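# Place the tray level in the jewelry box

## Task

Put the tray inside the jewelry box, top face up, sitting flat on the dividers, without disturbing the bangle; the tray must stay there on its own after the robot releases it and pulls its grippers away.

## Robot and tools

Robot: two 6-joint arms, left_arm and right_arm, each with a parallel two-finger gripper. Base poses in the scene frame: left_arm at (-0.030, +0.232, 0) m, quat_wxyz (+1.000, 0, 0, 0); right_arm at (-0.049, -0.239, 0) m, quat_wxyz (+0.997, 0, 0, +0.077). Scene frame: origin on the table top midway between the arms, +x out over the table, +z up, left_arm on the +y side. The arm names do not correspond to image sides.

Joint order per arm, used everywhere (rows, results): waist (joint1), shoulder (joint2), elbow (joint3), wrist pitch (joint4), wrist yaw (joint5), wrist roll (joint6). Stated ranges in rad: waist -2.618 to 3.054, shoulder 0.000 to 3.142, elbow 0.000 to 3.142, wrist pitch -1.571 to 1.571, wrist yaw -1.571 to 1.571, wrist roll -2.094 to 2.094. True ends may differ by up to 0.036 rad.

The command row: always 14 numbers in [-1, 1], one list covering both arms: left_arm's 6 joint values then its opening, then right_arm's 6 joint values then its opening. Joint values are scaled offsets, not poses: 1.0 equals 1.202 rad for the waist, 1.258 shoulder, 1.238 elbow, 2.073 wrist pitch, 2.022 for wrist yaw and for wrist roll. The opening value is absolute: +1 fully open, -1 closed; between those, fingers go to where grip_measured would read that value.

Tools:
- execute_actions(actions): a list of up to 15 actions. Each action is a table of up to 15 rows, one row per 1/30 s control step; if shorter, the last row is held to fill 15 steps (0.5 s). Joint offsets are measured from the joint angles at the start of that action (for the first action, from the last reported angles), not from the previous row. An action that would push a joint more than 0.036 rad beyond its range is rejected for both arms; a malformed action, or a first action failing that check, rejects the whole call. An empty list just returns state and images.
- move(target, speed, blocking): target is one 14-number row; offsets count from the Joint positions in the latest result that shows them. All joints travel proportionally, so the gripper follows a curve; duration is clamped to 0.5 to 10 s. speed is rad/s for the joint with the farthest to go, 0.01 to 2, default 0.5. No collision avoidance. blocking=false returns after 0.5 s while the motion continues; until its end is reported, use wait or stop before other motion calls. The extra move: line reports the ending (done, off_target, moving, held, fault), limits=held or limits=none, and each arm's joint farthest from its target.
- wait(seconds): 0 to 10; lets time pass with the last command held; returns early if a running move ends.
- stop(): brakes a running move; fingers keep going.
- zoom_image(camera, region): region [x0, y0, x1, y1] pixels, at most 504 by 504, from cam_head_left, cam_head_right, cam_high, cam_low, cam_left_wrist or cam_right_wrist (all 504x504).
- read_manual(section): licence texts only.
- finished_scene(scene): ends the scene; irreversible; reports success.

Results: the state line gives each gripper's end_effector_position (m) and end_effector_quat_wxyz in the scene frame; this point sits between the finger pads, about 1 cm short of the tips, fingers along gripper +z, closing along y. Reported hand positions may be off, more at long reach. Joint positions and Joint velocities list each arm's six joints (rad, rad/s) then the pad gap (m; 0.094 when fully open). grip_measured is the opening on the command scale, possibly off by about 1 mm. Joint targets shows current drive angles. Step readings list joint angles at some steps; HELD marks steps where an arm was held back. "joint sent to its limit" means a joint reached its end; "joint command not followed" means a clearance check altered targets. MOTOR HOT appears from 75 °C; OVER-TEMPERATURE FAULT at 90 °C (arm stops 10 s) or 100 °C (arm goes limp and falls).

Motion behaviour: per step, targets may lead measured angles by at most 0.202 rad waist, 0.258 shoulder, 0.238 elbow, 0.573 wrist pitch, 0.522 wrist yaw and roll, and are scaled back if the gripper would jump more than 70 mm, so large moves span several actions and an unfinished motion must be recommanded. Zero offsets can let an arm sag; in the first call of a reply send offsets back to the desired angles, then zeros, increasing the correction if it still falls short.

Gripping: command about 0.03 below grip_measured for a firm hold, less for a lighter one; pad force limit roughly 50 to 62 N, weaker on parts under 2 mm thick.

Avoid: dropping or knocking anything off the table, moving the bangle, arms colliding or pressing on each other, fast impacts (faster moves and targets far past contact push harder), and long loaded holds that overheat motors. Occasional external tugs may disturb held or loose items. Before finishing, open the gripper, withdraw, and check the tray sits flat and unsupported.

Each tool is called after "Request:" in YAML: its name, and indented under it one key for each argument.

## Session

Request:
execute_actions:
  actions: []

Scene clock: 0.00 s.
left_arm: end_effector_position=(+0.2098, +0.0723, +0.1502) grip_measured=+1.000 end_effector_quat_wxyz=(+0.389, -0.459, +0.602, -0.525) | right_arm: end_effector_position=(+0.3658, -0.0908, +0.2071) grip_measured=+1.000 end_effector_quat_wxyz=(+0.212, +0.096, +0.901, +0.366)
Joint names: [waist, shoulder, elbow, wrist pitch, wrist yaw, wrist roll]
Joint positions: left_arm=[-1.014  0.829  0.078  0.556 -0.723 -1.715  0.094] | right_arm=[-0.045  1.647  1.386 -0.632 -0.602  0.538  0.094]
Joint velocities: left_arm=[ 0.022 -0.022 -0.012 -0.007 -0.066  0.051  0.   ] | right_arm=[-0.007  0.007 -0.002  0.007  0.081 -0.007  0.   ]
Joint targets: left_arm=[-1.014 0.824 0.089 0.556 -0.727 -1.706] | right_arm=[-0.045 1.636 1.397 -0.625 -0.609 0.531]
camera_calibration (this result's frames):
cam_left_wrist: T_world_to_cam=[[0.122148, 0.00610092, 0.992493, -0.186224], [-0.83388, -0.541681, 0.105957, 0.217129], [0.538261, -0.840562, -0.0610777, 0.0796788], [0, 0, 0, 1]] pos_world=[0.160918, 0.185726, 0.166687]
cam_right_wrist: T_world_to_cam=[[0.0542968, -0.693541, -0.718368, 0.0675814], [-0.998513, -0.0342775, -0.0423784, 0.414034], [0.00476725, 0.719601, -0.694371, 0.304363], [0, 0, 0, 1]] pos_world=[0.408298, -0.157958, 0.277435]

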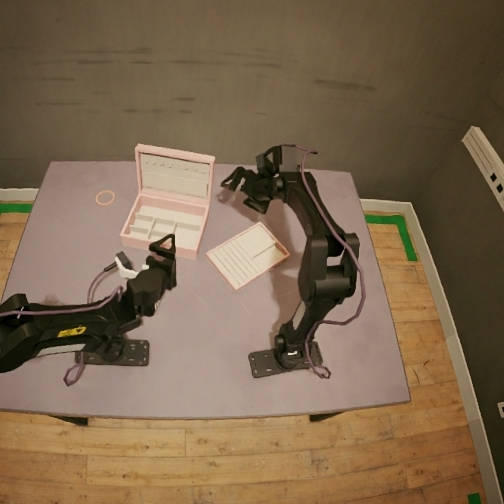

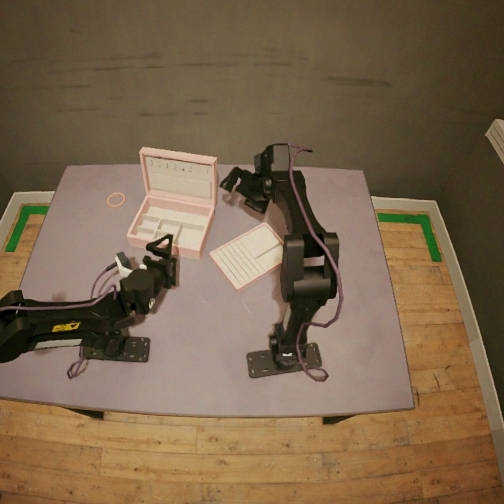

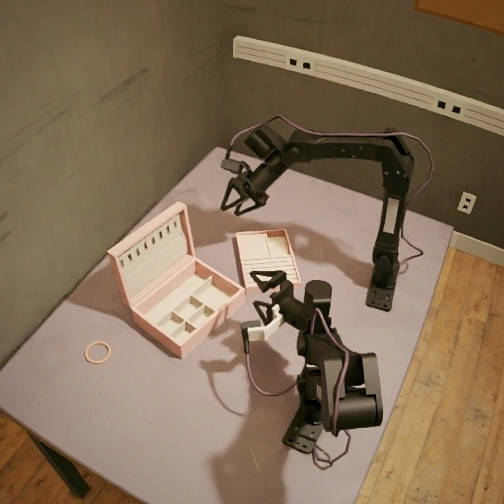

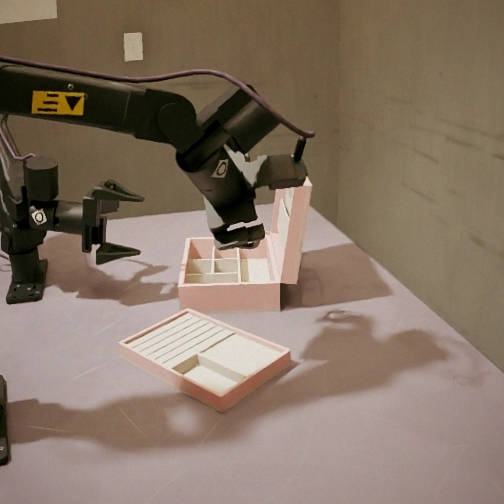

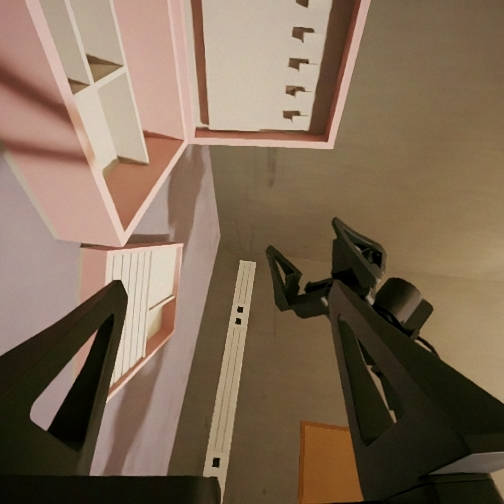

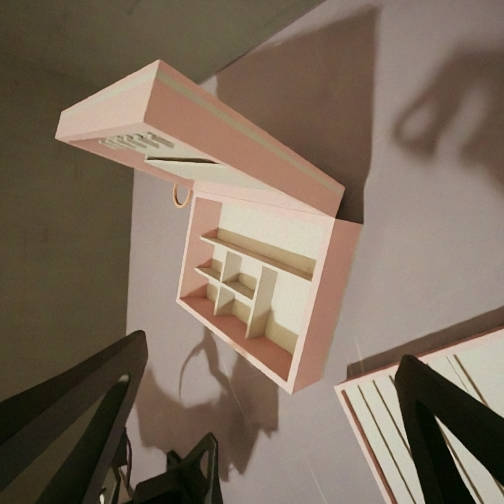

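Request:
move:
  target: [0.9,0,0.3,0,0,0,1,-0.1,0,0.1,-0.3,0.3,-0.26,-0.3]
  speed: 1

Request:
zoom_image:
  camera: "cam_head_left"
  region: [100,140,300,300]

Scene clock: 2.10 s.
left_arm: end_effector_position=(+0.2556, +0.3667, +0.3006) grip_measured=+1.000 end_effector_quat_wxyz=(+0.648, -0.643, +0.179, -0.367) | right_arm: end_effector_position=(+0.2809, -0.2373, +0.1526) grip_measured=-0.298 end_effector_quat_wxyz=(+0.077, +0.012, +0.997, +0.003)
Joint names: [waist, shoulder, elbow, wrist pitch, wrist yaw, wrist roll]
Joint positions: left_arm=[ 0.057  0.829  0.421  0.553 -0.722 -1.718  0.094] | right_arm=[-0.154  1.647  1.472 -1.241 -0.003  0.024  0.033]
Joint velocities: left_arm=[ 0.007  0.007 -0.002 -0.007  0.081  0.022  0.   ] | right_arm=[-0.002  0.002  0.027  0.066 -0.051 -0.066 -0.   ]
Joint targets: left_arm=[0.068 0.829 0.449 0.555 -0.723 -1.715] | right_arm=[-0.165 1.647 1.510 -1.254 0.004 0.013]
move: off_target (left_arm, right_arm); limits=none; left_arm: farthest joint: the elbow, 0.028 radians from its target (0.372 radians at the start); right_arm: farthest joint: the elbow, 0.038 radians from its target (0.124 radians at the start)
camera_calibration (this result's frames):
cam_left_wrist: T_world_to_cam=[[-0.283493, 0.0933964, 0.954416, -0.259855], [0.0370621, -0.993435, 0.108223, 0.341206], [0.958258, 0.0660532, 0.27817, -0.230101], [0, 0, 0, 1]] pos_world=[0.134184, 0.378434, 0.27509]
cam_right_wrist: T_world_to_cam=[[0.0361465, -0.997833, -0.0549726, -0.236905], [-0.951855, -0.0511328, 0.302255, 0.252283], [-0.304412, 0.0414004, -0.951641, 0.337566], [0, 0, 0, 1]] pos_world=[0.351459, -0.237467, 0.231964]

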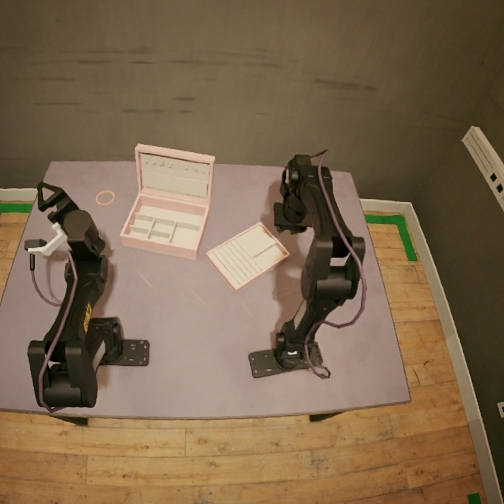

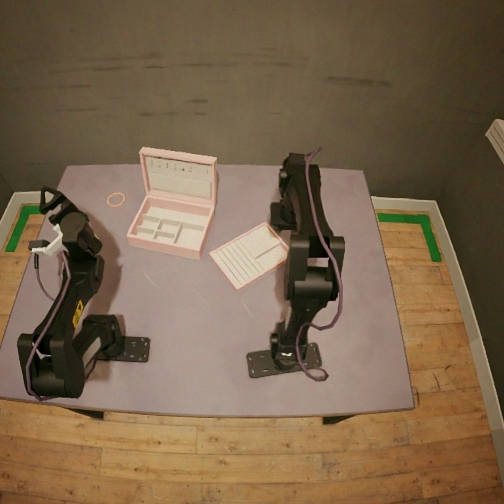

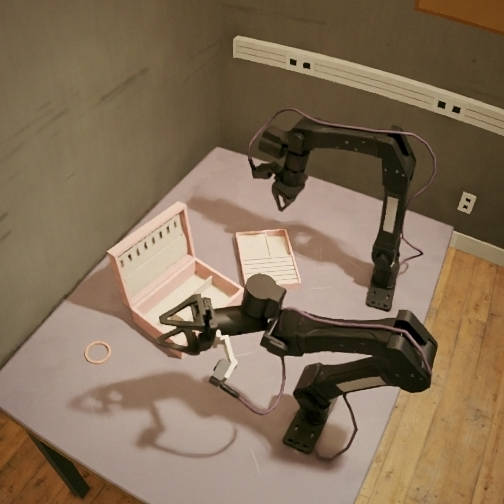

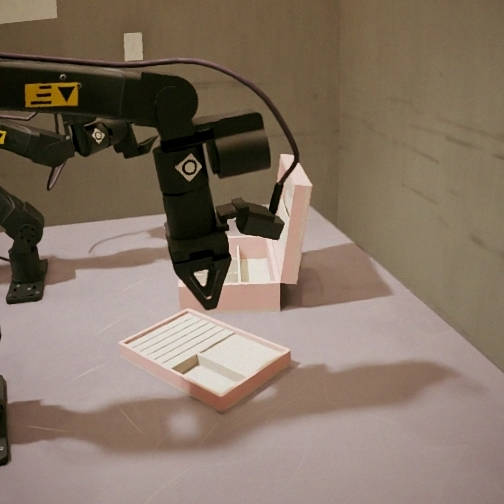

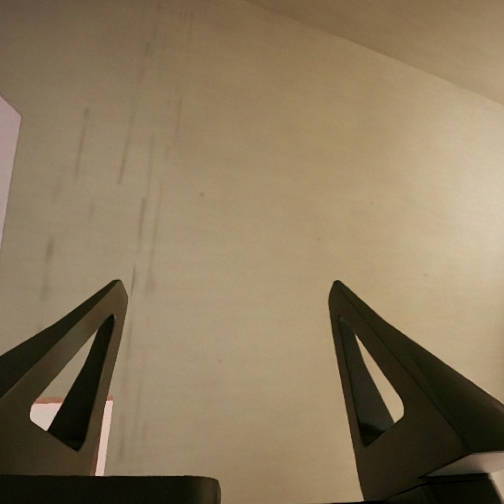

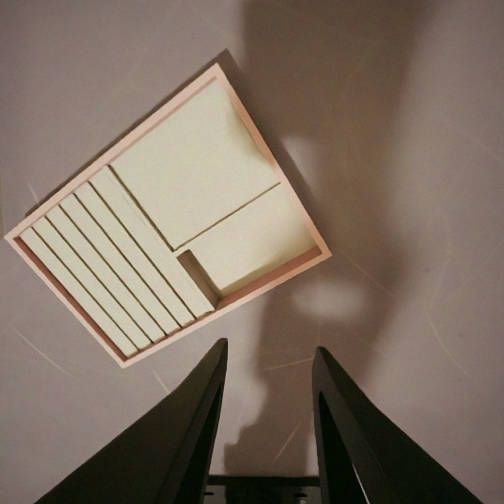

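Region (100, 140, 300, 300) of cam_head_left's 504x504 image, scaled by 2.520, with more detail than that image has; it fills the top 403 rows of this view, and the rest is white.

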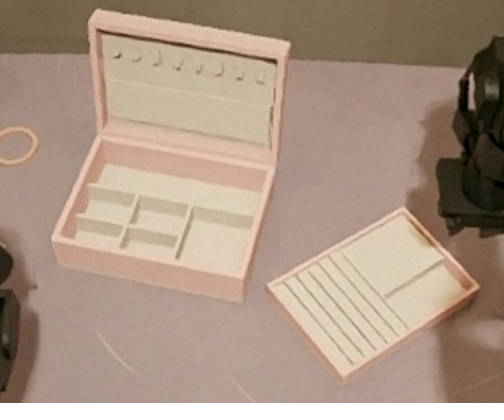

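Request:
move:
  target: [-0.8,0.53,0.85,-0.94,0.357,0.875,-0.3,-0.8,-0.4,-0.3,0.1,0,0,-0.3]
  speed: 1.3

Scene clock: 5.03 s.
left_arm: end_effector_position=(+0.1477, +0.0154, +0.1847) grip_measured=-0.298 end_effector_quat_wxyz=(+0.066, +0.451, +0.890, -0.023) | right_arm: end_effector_position=(+0.1118, -0.4613, +0.1855) grip_measured=-0.298 end_effector_quat_wxyz=(+0.203, +0.456, +0.861, -0.100)
Joint names: [waist, shoulder, elbow, wrist pitch, wrist yaw, wrist roll]
Joint positions: left_arm=[-0.896  1.486  1.441 -1.387 -0.014  0.044  0.033] | right_arm=[-1.104  1.171  1.118 -1.061 -0.002  0.023  0.033]
Joint velocities: left_arm=[ 0.002 -0.007 -0.012 -0.022 -0.037 -0.007 -0.   ] | right_arm=[-0.002  0.007  0.007 -0.022 -0.066 -0.081 -0.001]
Joint targets: left_arm=[-0.905 1.496 1.473 -1.395 -0.000 0.051] | right_arm=[-1.116 1.144 1.100 -1.034 -0.003 0.024]
move: off_target (left_arm, right_arm); limits=none; left_arm: farthest joint: the elbow, 0.032 radians from its target (1.052 radians at the start); right_arm: farthest joint: the shoulder, 0.027 radians from its target (0.504 radians at the start)
camera_calibration (this result's frames):
cam_left_wrist: T_world_to_cam=[[-0.793494, -0.608425, 0.0136528, 0.112966], [-0.502625, 0.667831, 0.548971, -0.0185246], [-0.343126, 0.428743, -0.83573, 0.321102], [0, 0, 0, 1]] pos_world=[0.190505, -0.0565677, 0.276981]
cam_right_wrist: T_world_to_cam=[[-0.781943, -0.622059, -0.0400977, -0.190465], [-0.62271, 0.782436, 0.00503839, 0.472749], [0.0282397, 0.028909, -0.999183, 0.292513], [0, 0, 0, 1]] pos_world=[0.137192, -0.496833, 0.282255]

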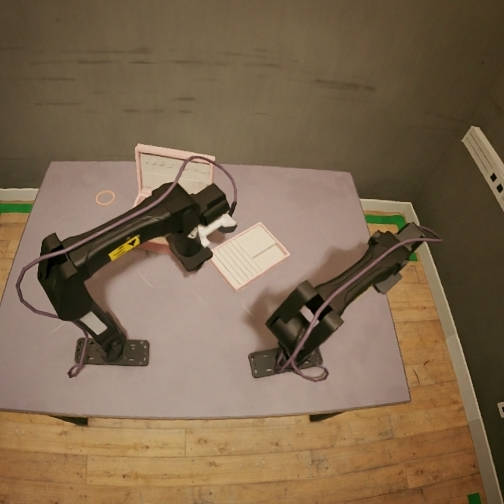

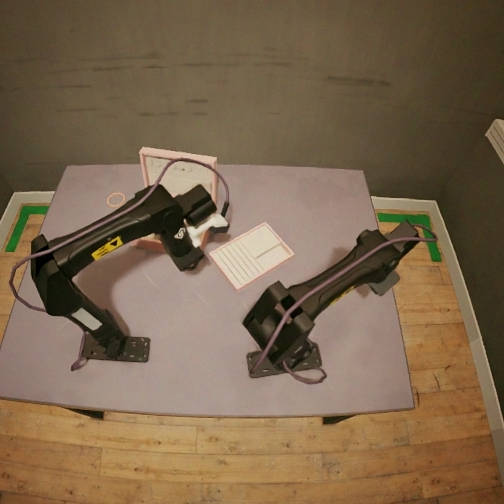

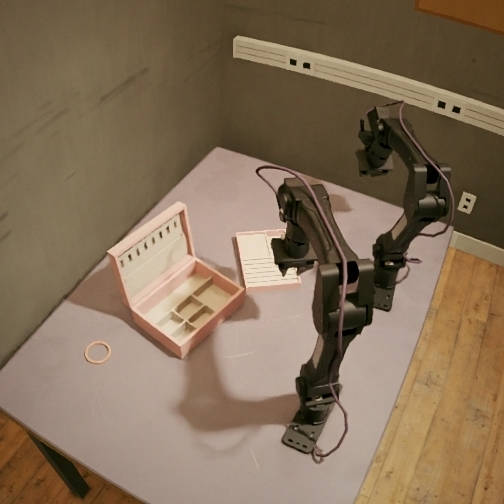

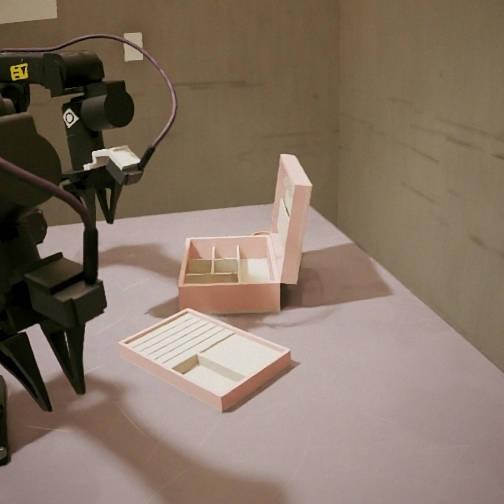

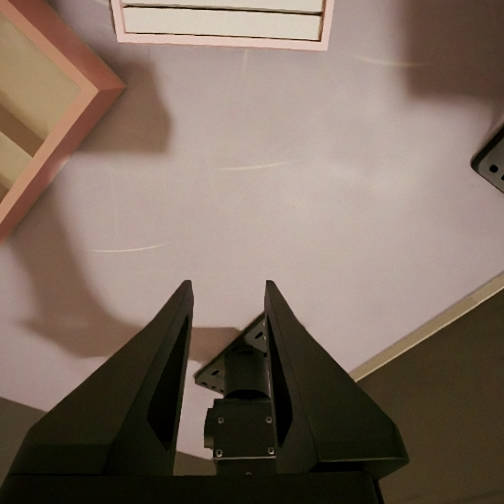

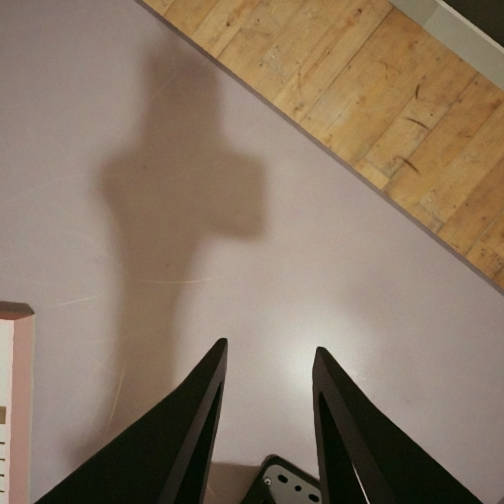

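Request:
move:
  target: [-0.045,0.828,0.87,-0.042,0,0,-0.3,0,0,0,0,0,0,-0.3]
  speed: 1

Scene clock: 6.93 s.
left_arm: end_effector_position=(+0.2674, -0.1693, +0.0653) grip_measured=-0.298 end_effector_quat_wxyz=(+0.026, +0.472, +0.881, -0.005) | right_arm: end_effector_position=(+0.1118, -0.4614, +0.1856) grip_measured=-0.298 end_effector_quat_wxyz=(+0.203, +0.456, +0.861, -0.100)
Joint names: [waist, shoulder, elbow, wrist pitch, wrist yaw, wrist roll]
Joint positions: left_arm=[-0.94   2.544  2.489 -1.464 -0.014  0.044  0.033] | right_arm=[-1.104  1.171  1.118 -1.06  -0.002  0.023  0.033]
Joint velocities: left_arm=[ 0.012  0.002  0.022 -0.037  0.022  0.051 -0.001] | right_arm=[-0.002  0.002  0.027  0.037  0.037 -0.066  0.   ]
Joint targets: left_arm=[-0.951 2.527 2.519 -1.474 -0.014 0.044] | right_arm=[-1.104 1.171 1.118 -1.060 -0.002 0.023]
move: off_target (left_arm); limits=none; left_arm: farthest joint: the elbow, 0.029 radians from its target (1.077 radians at the start); right_arm: farthest joint: the wrist pitch, 0.001 radians from its target (0.001 radians at the start)
camera_calibration (this result's frames):
cam_left_wrist: T_world_to_cam=[[-0.818655, -0.574079, 0.015405, 0.109627], [-0.442311, 0.647404, 0.620668, 0.206287], [-0.366286, 0.501299, -0.783922, 0.356666], [0, 0, 0, 1]] pos_world=[0.311632, -0.249413, 0.149874]
cam_right_wrist: T_world_to_cam=[[-0.781934, -0.622072, -0.0400779, -0.190479], [-0.622711, 0.782438, 0.00465744, 0.472905], [0.0284612, 0.0285988, -0.999186, 0.292388], [0, 0, 0, 1]] pos_world=[0.13722, -0.496872, 0.282314]

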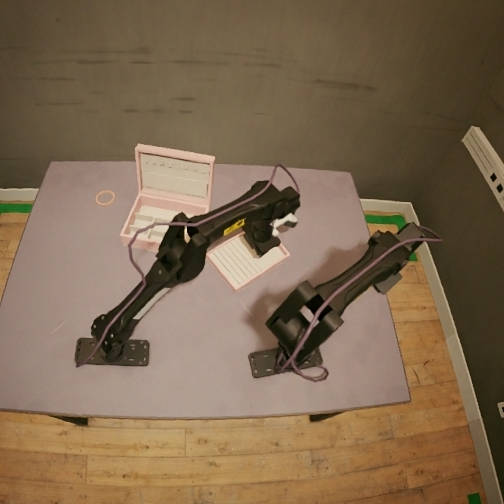

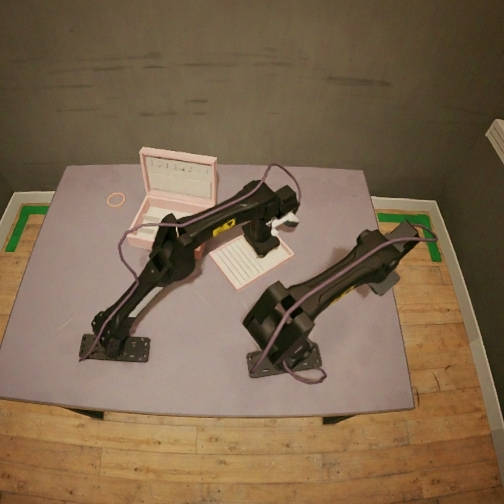

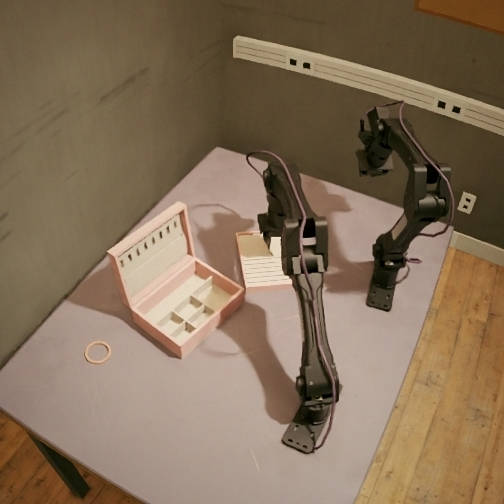

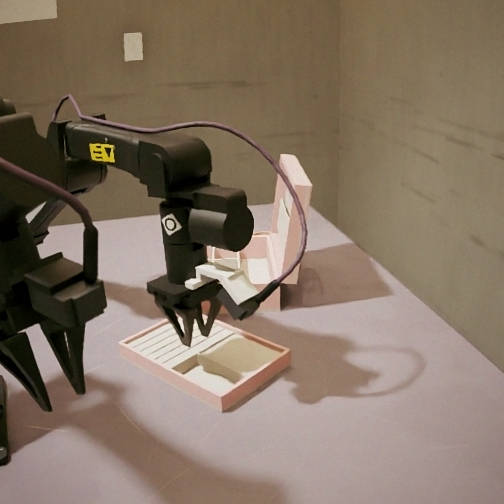

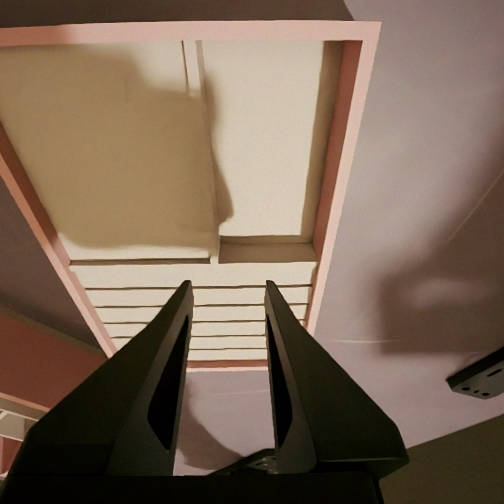

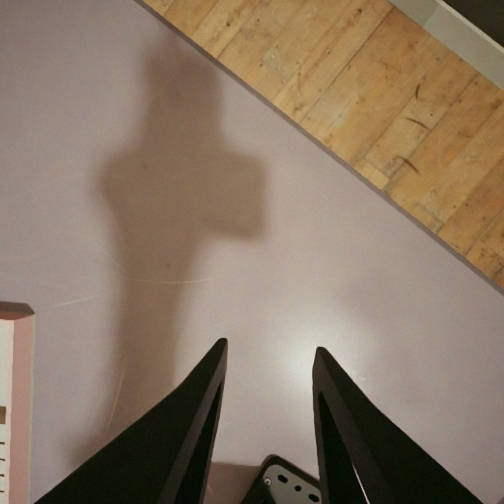

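Request:
move:
  target: [0.022,-0.012,-0.125,0.09,0,-0.027,-0.3,0,0,0,0,0,0,-0.3]
  speed: 0.2

Scene clock: 8.53 s.
left_arm: end_effector_position=(+0.2776, -0.1724, +0.0326) grip_measured=-0.298 end_effector_quat_wxyz=(+0.034, +0.445, +0.895, -0.010) | right_arm: end_effector_position=(+0.1118, -0.4614, +0.1856) grip_measured=-0.298 end_effector_quat_wxyz=(+0.203, +0.456, +0.861, -0.100)
Joint names: [waist, shoulder, elbow, wrist pitch, wrist yaw, wrist roll]
Joint positions: left_arm=[-0.927  2.544  2.357 -1.314 -0.013 -0.004  0.033] | right_arm=[-1.104  1.171  1.118 -1.06  -0.002  0.023  0.033]
Joint velocities: left_arm=[-0.022 -0.012  0.007 -0.051 -0.022  0.022  0.   ] | right_arm=[-0.007  0.002 -0.012  0.022 -0.007  0.051 -0.001]
Joint targets: left_arm=[-0.913 2.529 2.334 -1.278 -0.014 -0.010] | right_arm=[-1.104 1.171 1.118 -1.060 -0.002 0.023]
move: off_target (left_arm); limits=none; left_arm: farthest joint: the wrist pitch, 0.036 radians from its target (0.187 radians at the start); right_arm: farthest joint: the waist, 0.000 radians from its target (0.000 radians at the start)
camera_calibration (this result's frames):
cam_left_wrist: T_world_to_cam=[[-0.782117, -0.622835, 0.0191974, 0.0980639], [-0.486691, 0.629815, 0.605364, 0.242842], [-0.389133, 0.464123, -0.795717, 0.336652], [0, 0, 0, 1]] pos_world=[0.325889, -0.248116, 0.11899]
cam_right_wrist: T_world_to_cam=[[-0.781934, -0.622072, -0.0400779, -0.190479], [-0.622711, 0.782438, 0.00465744, 0.472905], [0.0284612, 0.0285988, -0.999186, 0.292388], [0, 0, 0, 1]] pos_world=[0.13722, -0.496872, 0.282314]

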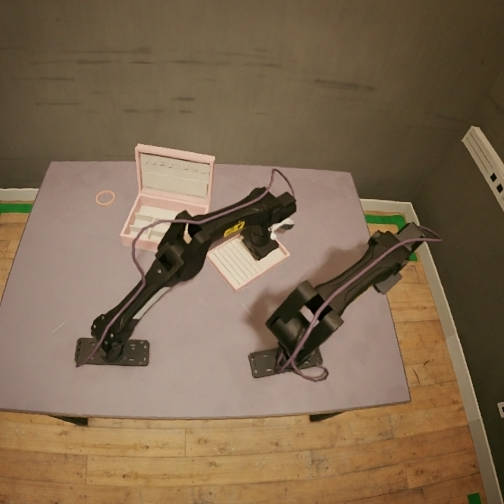

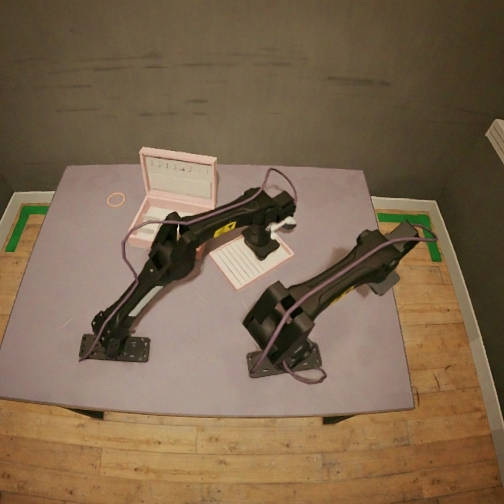

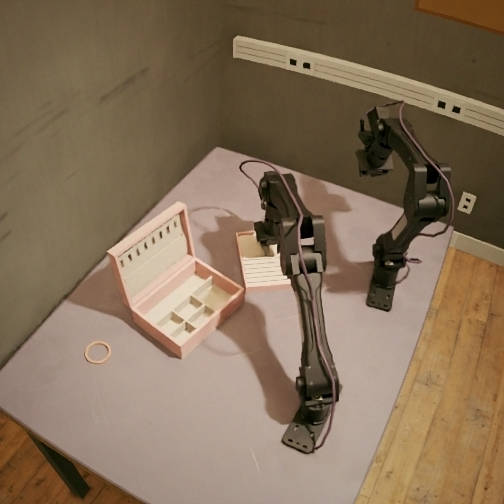

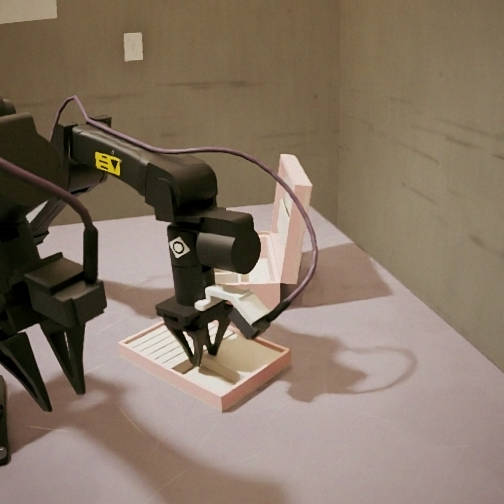

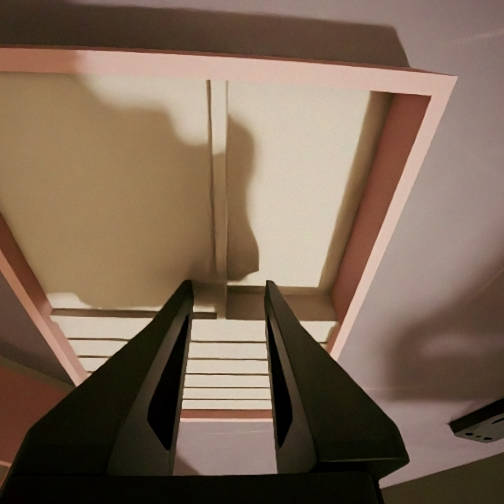

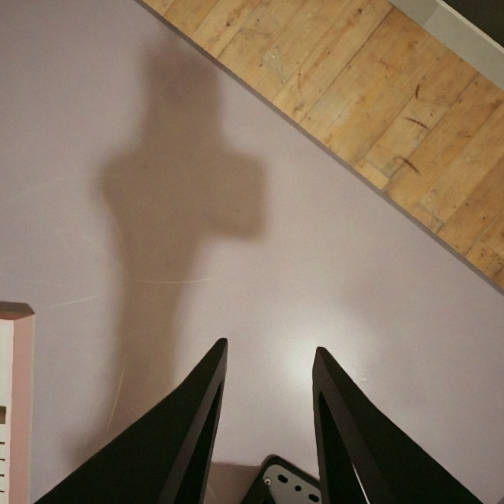

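Request:
move:
  target: [0,0.016,0,0,0,0,-0.5,0,0,0,0,0,0,-0.3]
  speed: 0.1

Request:
execute_actions:
  actions:
    - [[0,0,0,0,0,0,-0.8,0,0,0,0,0,0,-0.3]]
    - [[0,0,0,0,0,0,-1,0,0,0,0,0,0,-0.3]]

Scene clock: 9.33 s.
left_arm: end_effector_position=(+0.2784, -0.1718, +0.0326) grip_measured=-0.498 end_effector_quat_wxyz=(+0.035, +0.444, +0.895, -0.008) | right_arm: end_effector_position=(+0.1118, -0.4614, +0.1856) grip_measured=-0.298 end_effector_quat_wxyz=(+0.203, +0.456, +0.861, -0.100)
Joint names: [waist, shoulder, elbow, wrist pitch, wrist yaw, wrist roll]
Joint positions: left_arm=[-0.927  2.544  2.357 -1.314 -0.018 -0.005  0.024] | right_arm=[-1.104  1.171  1.118 -1.06  -0.002  0.023  0.033]
Joint velocities: left_arm=[-0.002 -0.002 -0.002 -0.066 -0.007  0.007  0.   ] | right_arm=[-0.002  0.007 -0.012 -0.051  0.051  0.022  0.   ]
Joint targets: left_arm=[-0.927 2.565 2.357 -1.314 -0.013 -0.005] | right_arm=[-1.104 1.171 1.118 -1.060 -0.002 0.023]
move: done; limits=none; left_arm: farthest joint: the shoulder, 0.020 radians from its target (0.020 radians at the start); right_arm: farthest joint: the waist, 0.000 radians from its target (0.000 radians at the start)
camera_calibration (this result's frames):
cam_left_wrist: T_world_to_cam=[[-0.78173, -0.623454, 0.01428, 0.0988933], [-0.489533, 0.627675, 0.605295, 0.243269], [-0.386336, 0.466187, -0.795873, 0.336273], [0, 0, 0, 1]] pos_world=[0.32631, -0.247804, 0.118969]
cam_right_wrist: T_world_to_cam=[[-0.781934, -0.622072, -0.0400779, -0.190479], [-0.622711, 0.782438, 0.00465744, 0.472905], [0.0284612, 0.0285988, -0.999186, 0.292388], [0, 0, 0, 1]] pos_world=[0.13722, -0.496872, 0.282314]

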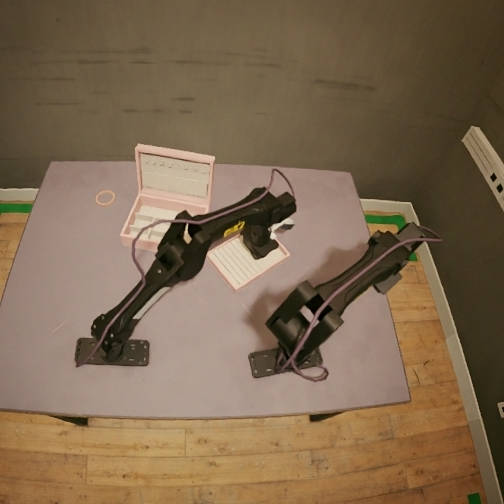

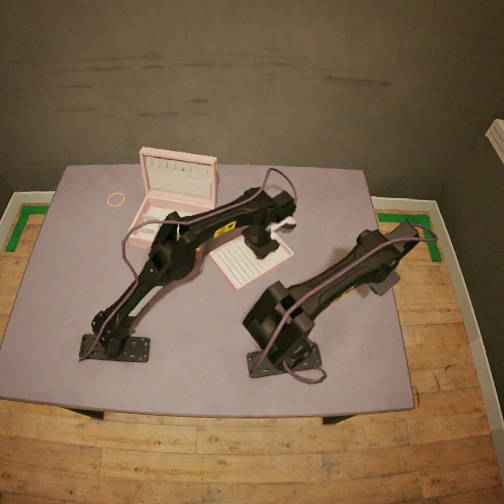

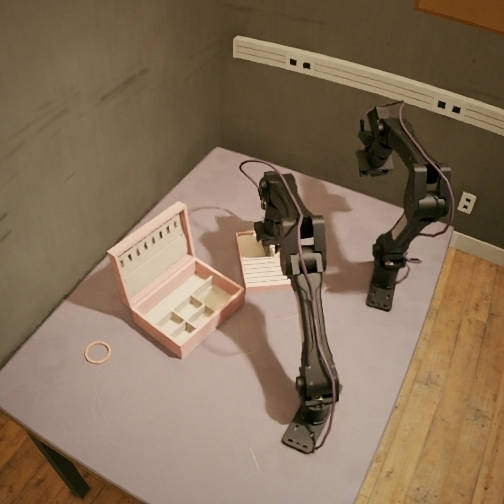

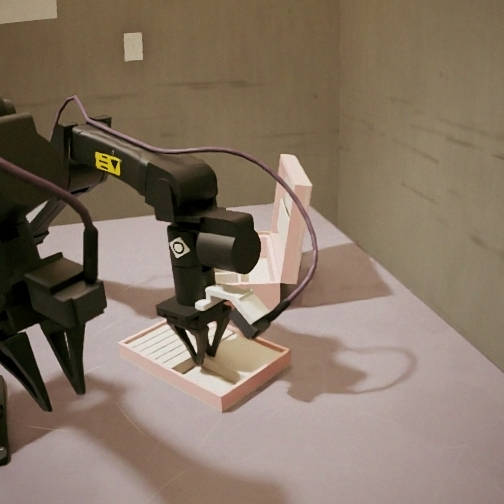

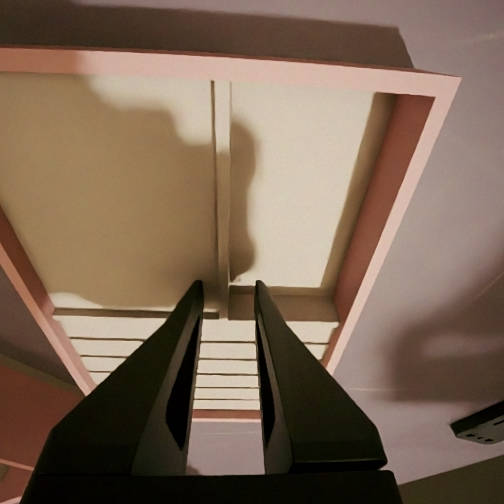

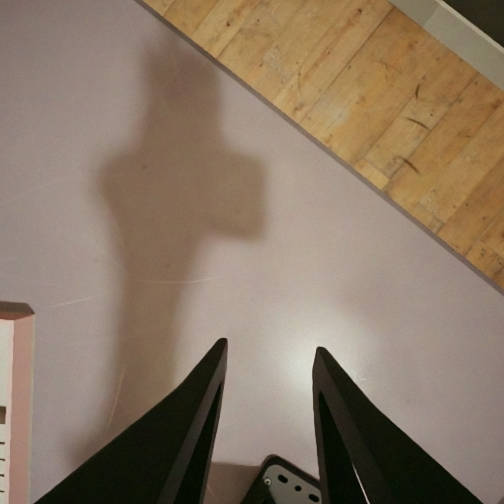

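Scene clock: 10.33 s.
left_arm: end_effector_position=(+0.2795, -0.1710, +0.0327) grip_measured=-0.981 end_effector_quat_wxyz=(+0.037, +0.444, +0.895, -0.004) | right_arm: end_effector_position=(+0.1118, -0.4614, +0.1856) grip_measured=-0.298 end_effector_quat_wxyz=(+0.203, +0.456, +0.861, -0.100)
Joint names: [waist, shoulder, elbow, wrist pitch, wrist yaw, wrist roll]
Joint positions: left_arm=[-0.927  2.544  2.357 -1.314 -0.026 -0.004  0.001] | right_arm=[-1.104  1.171  1.118 -1.06  -0.002  0.023  0.033]
Joint velocities: left_arm=[ 0.007 -0.007 -0.002  0.022 -0.022  0.095 -0.   ] | right_arm=[-0.012 -0.002  0.017  0.007 -0.051  0.037  0.   ]
Joint targets: left_arm=[-0.927 2.544 2.357 -1.314 -0.022 -0.005] | right_arm=[-1.104 1.171 1.118 -1.060 -0.002 0.023]
Step readings (joint positions; steps 1 to 15: 1st action; 16 to 30: 2nd action):
0: left_arm=[-0.927 2.544 2.357 -1.314 -0.018 -0.005] | right_arm=[-1.104 1.171 1.118 -1.060 -0.002 0.023]
1: left_arm=[-0.927 2.544 2.357 -1.314 -0.019 -0.005] | right_arm=[-1.104 1.171 1.118 -1.060 -0.002 0.023]
2: left_arm=[-0.927 2.544 2.357 -1.314 -0.020 -0.005] | right_arm=[-1.104 1.171 1.118 -1.060 -0.002 0.023]
4: left_arm=[-0.927 2.544 2.357 -1.314 -0.022 -0.005] | right_arm=[-1.104 1.171 1.118 -1.060 -0.002 0.023]
8: left_arm=[-0.927 2.544 2.357 -1.314 -0.022 -0.005] | right_arm=[-1.104 1.171 1.118 -1.060 -0.002 0.023]
15: left_arm=[-0.927 2.544 2.357 -1.314 -0.022 -0.005] | right_arm=[-1.104 1.171 1.118 -1.060 -0.002 0.023]
16: left_arm=[-0.927 2.544 2.357 -1.314 -0.025 -0.005] | right_arm=[-1.104 1.171 1.118 -1.060 -0.002 0.023]
17: left_arm=[-0.927 2.544 2.357 -1.314 -0.025 -0.005] | right_arm=[-1.104 1.171 1.118 -1.060 -0.002 0.023]
19: left_arm=[-0.927 2.544 2.357 -1.314 -0.026 -0.005] | right_arm=[-1.104 1.171 1.118 -1.060 -0.002 0.023]
23: left_arm=[-0.927 2.544 2.357 -1.314 -0.026 -0.004] | right_arm=[-1.104 1.171 1.118 -1.060 -0.002 0.023]
30: Joint positions above
camera_calibration (this result's frames):
cam_left_wrist: T_world_to_cam=[[-0.781684, -0.623644, 0.00626566, 0.100536], [-0.493524, 0.62467, 0.605162, 0.243875], [-0.38132, 0.469953, -0.796078, 0.335587], [0, 0, 0, 1]] pos_world=[0.326911, -0.247353, 0.118939]
cam_right_wrist: T_world_to_cam=[[-0.781934, -0.622072, -0.0400779, -0.190479], [-0.622711, 0.782438, 0.00465744, 0.472905], [0.0284612, 0.0285988, -0.999186, 0.292388], [0, 0, 0, 1]] pos_world=[0.13722, -0.496872, 0.282314]

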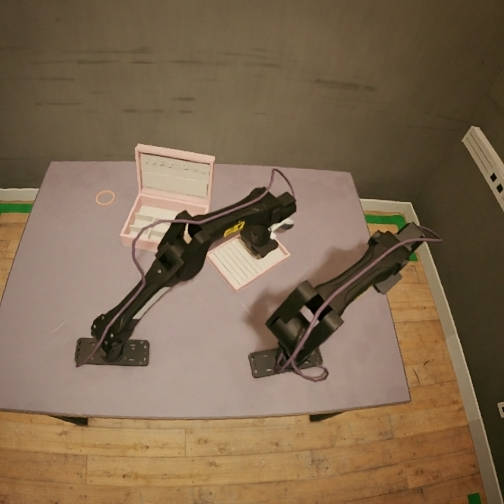

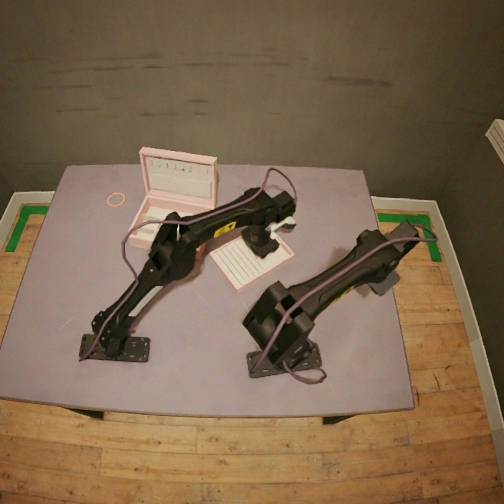

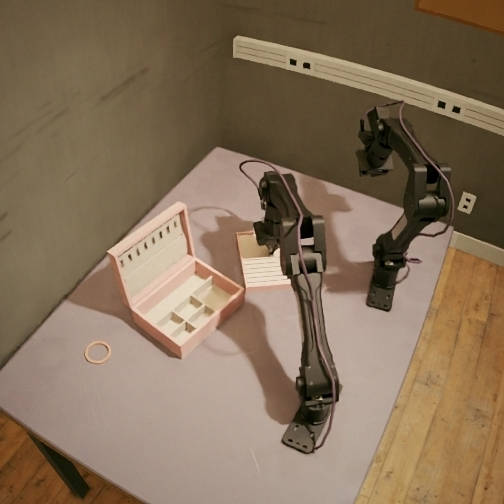

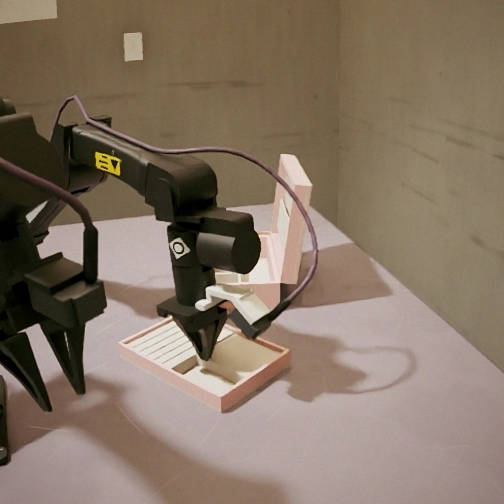

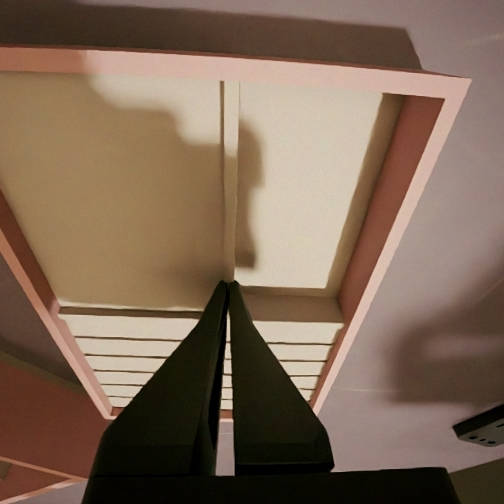

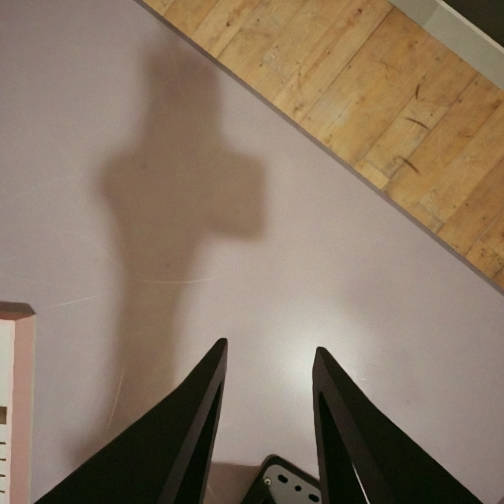

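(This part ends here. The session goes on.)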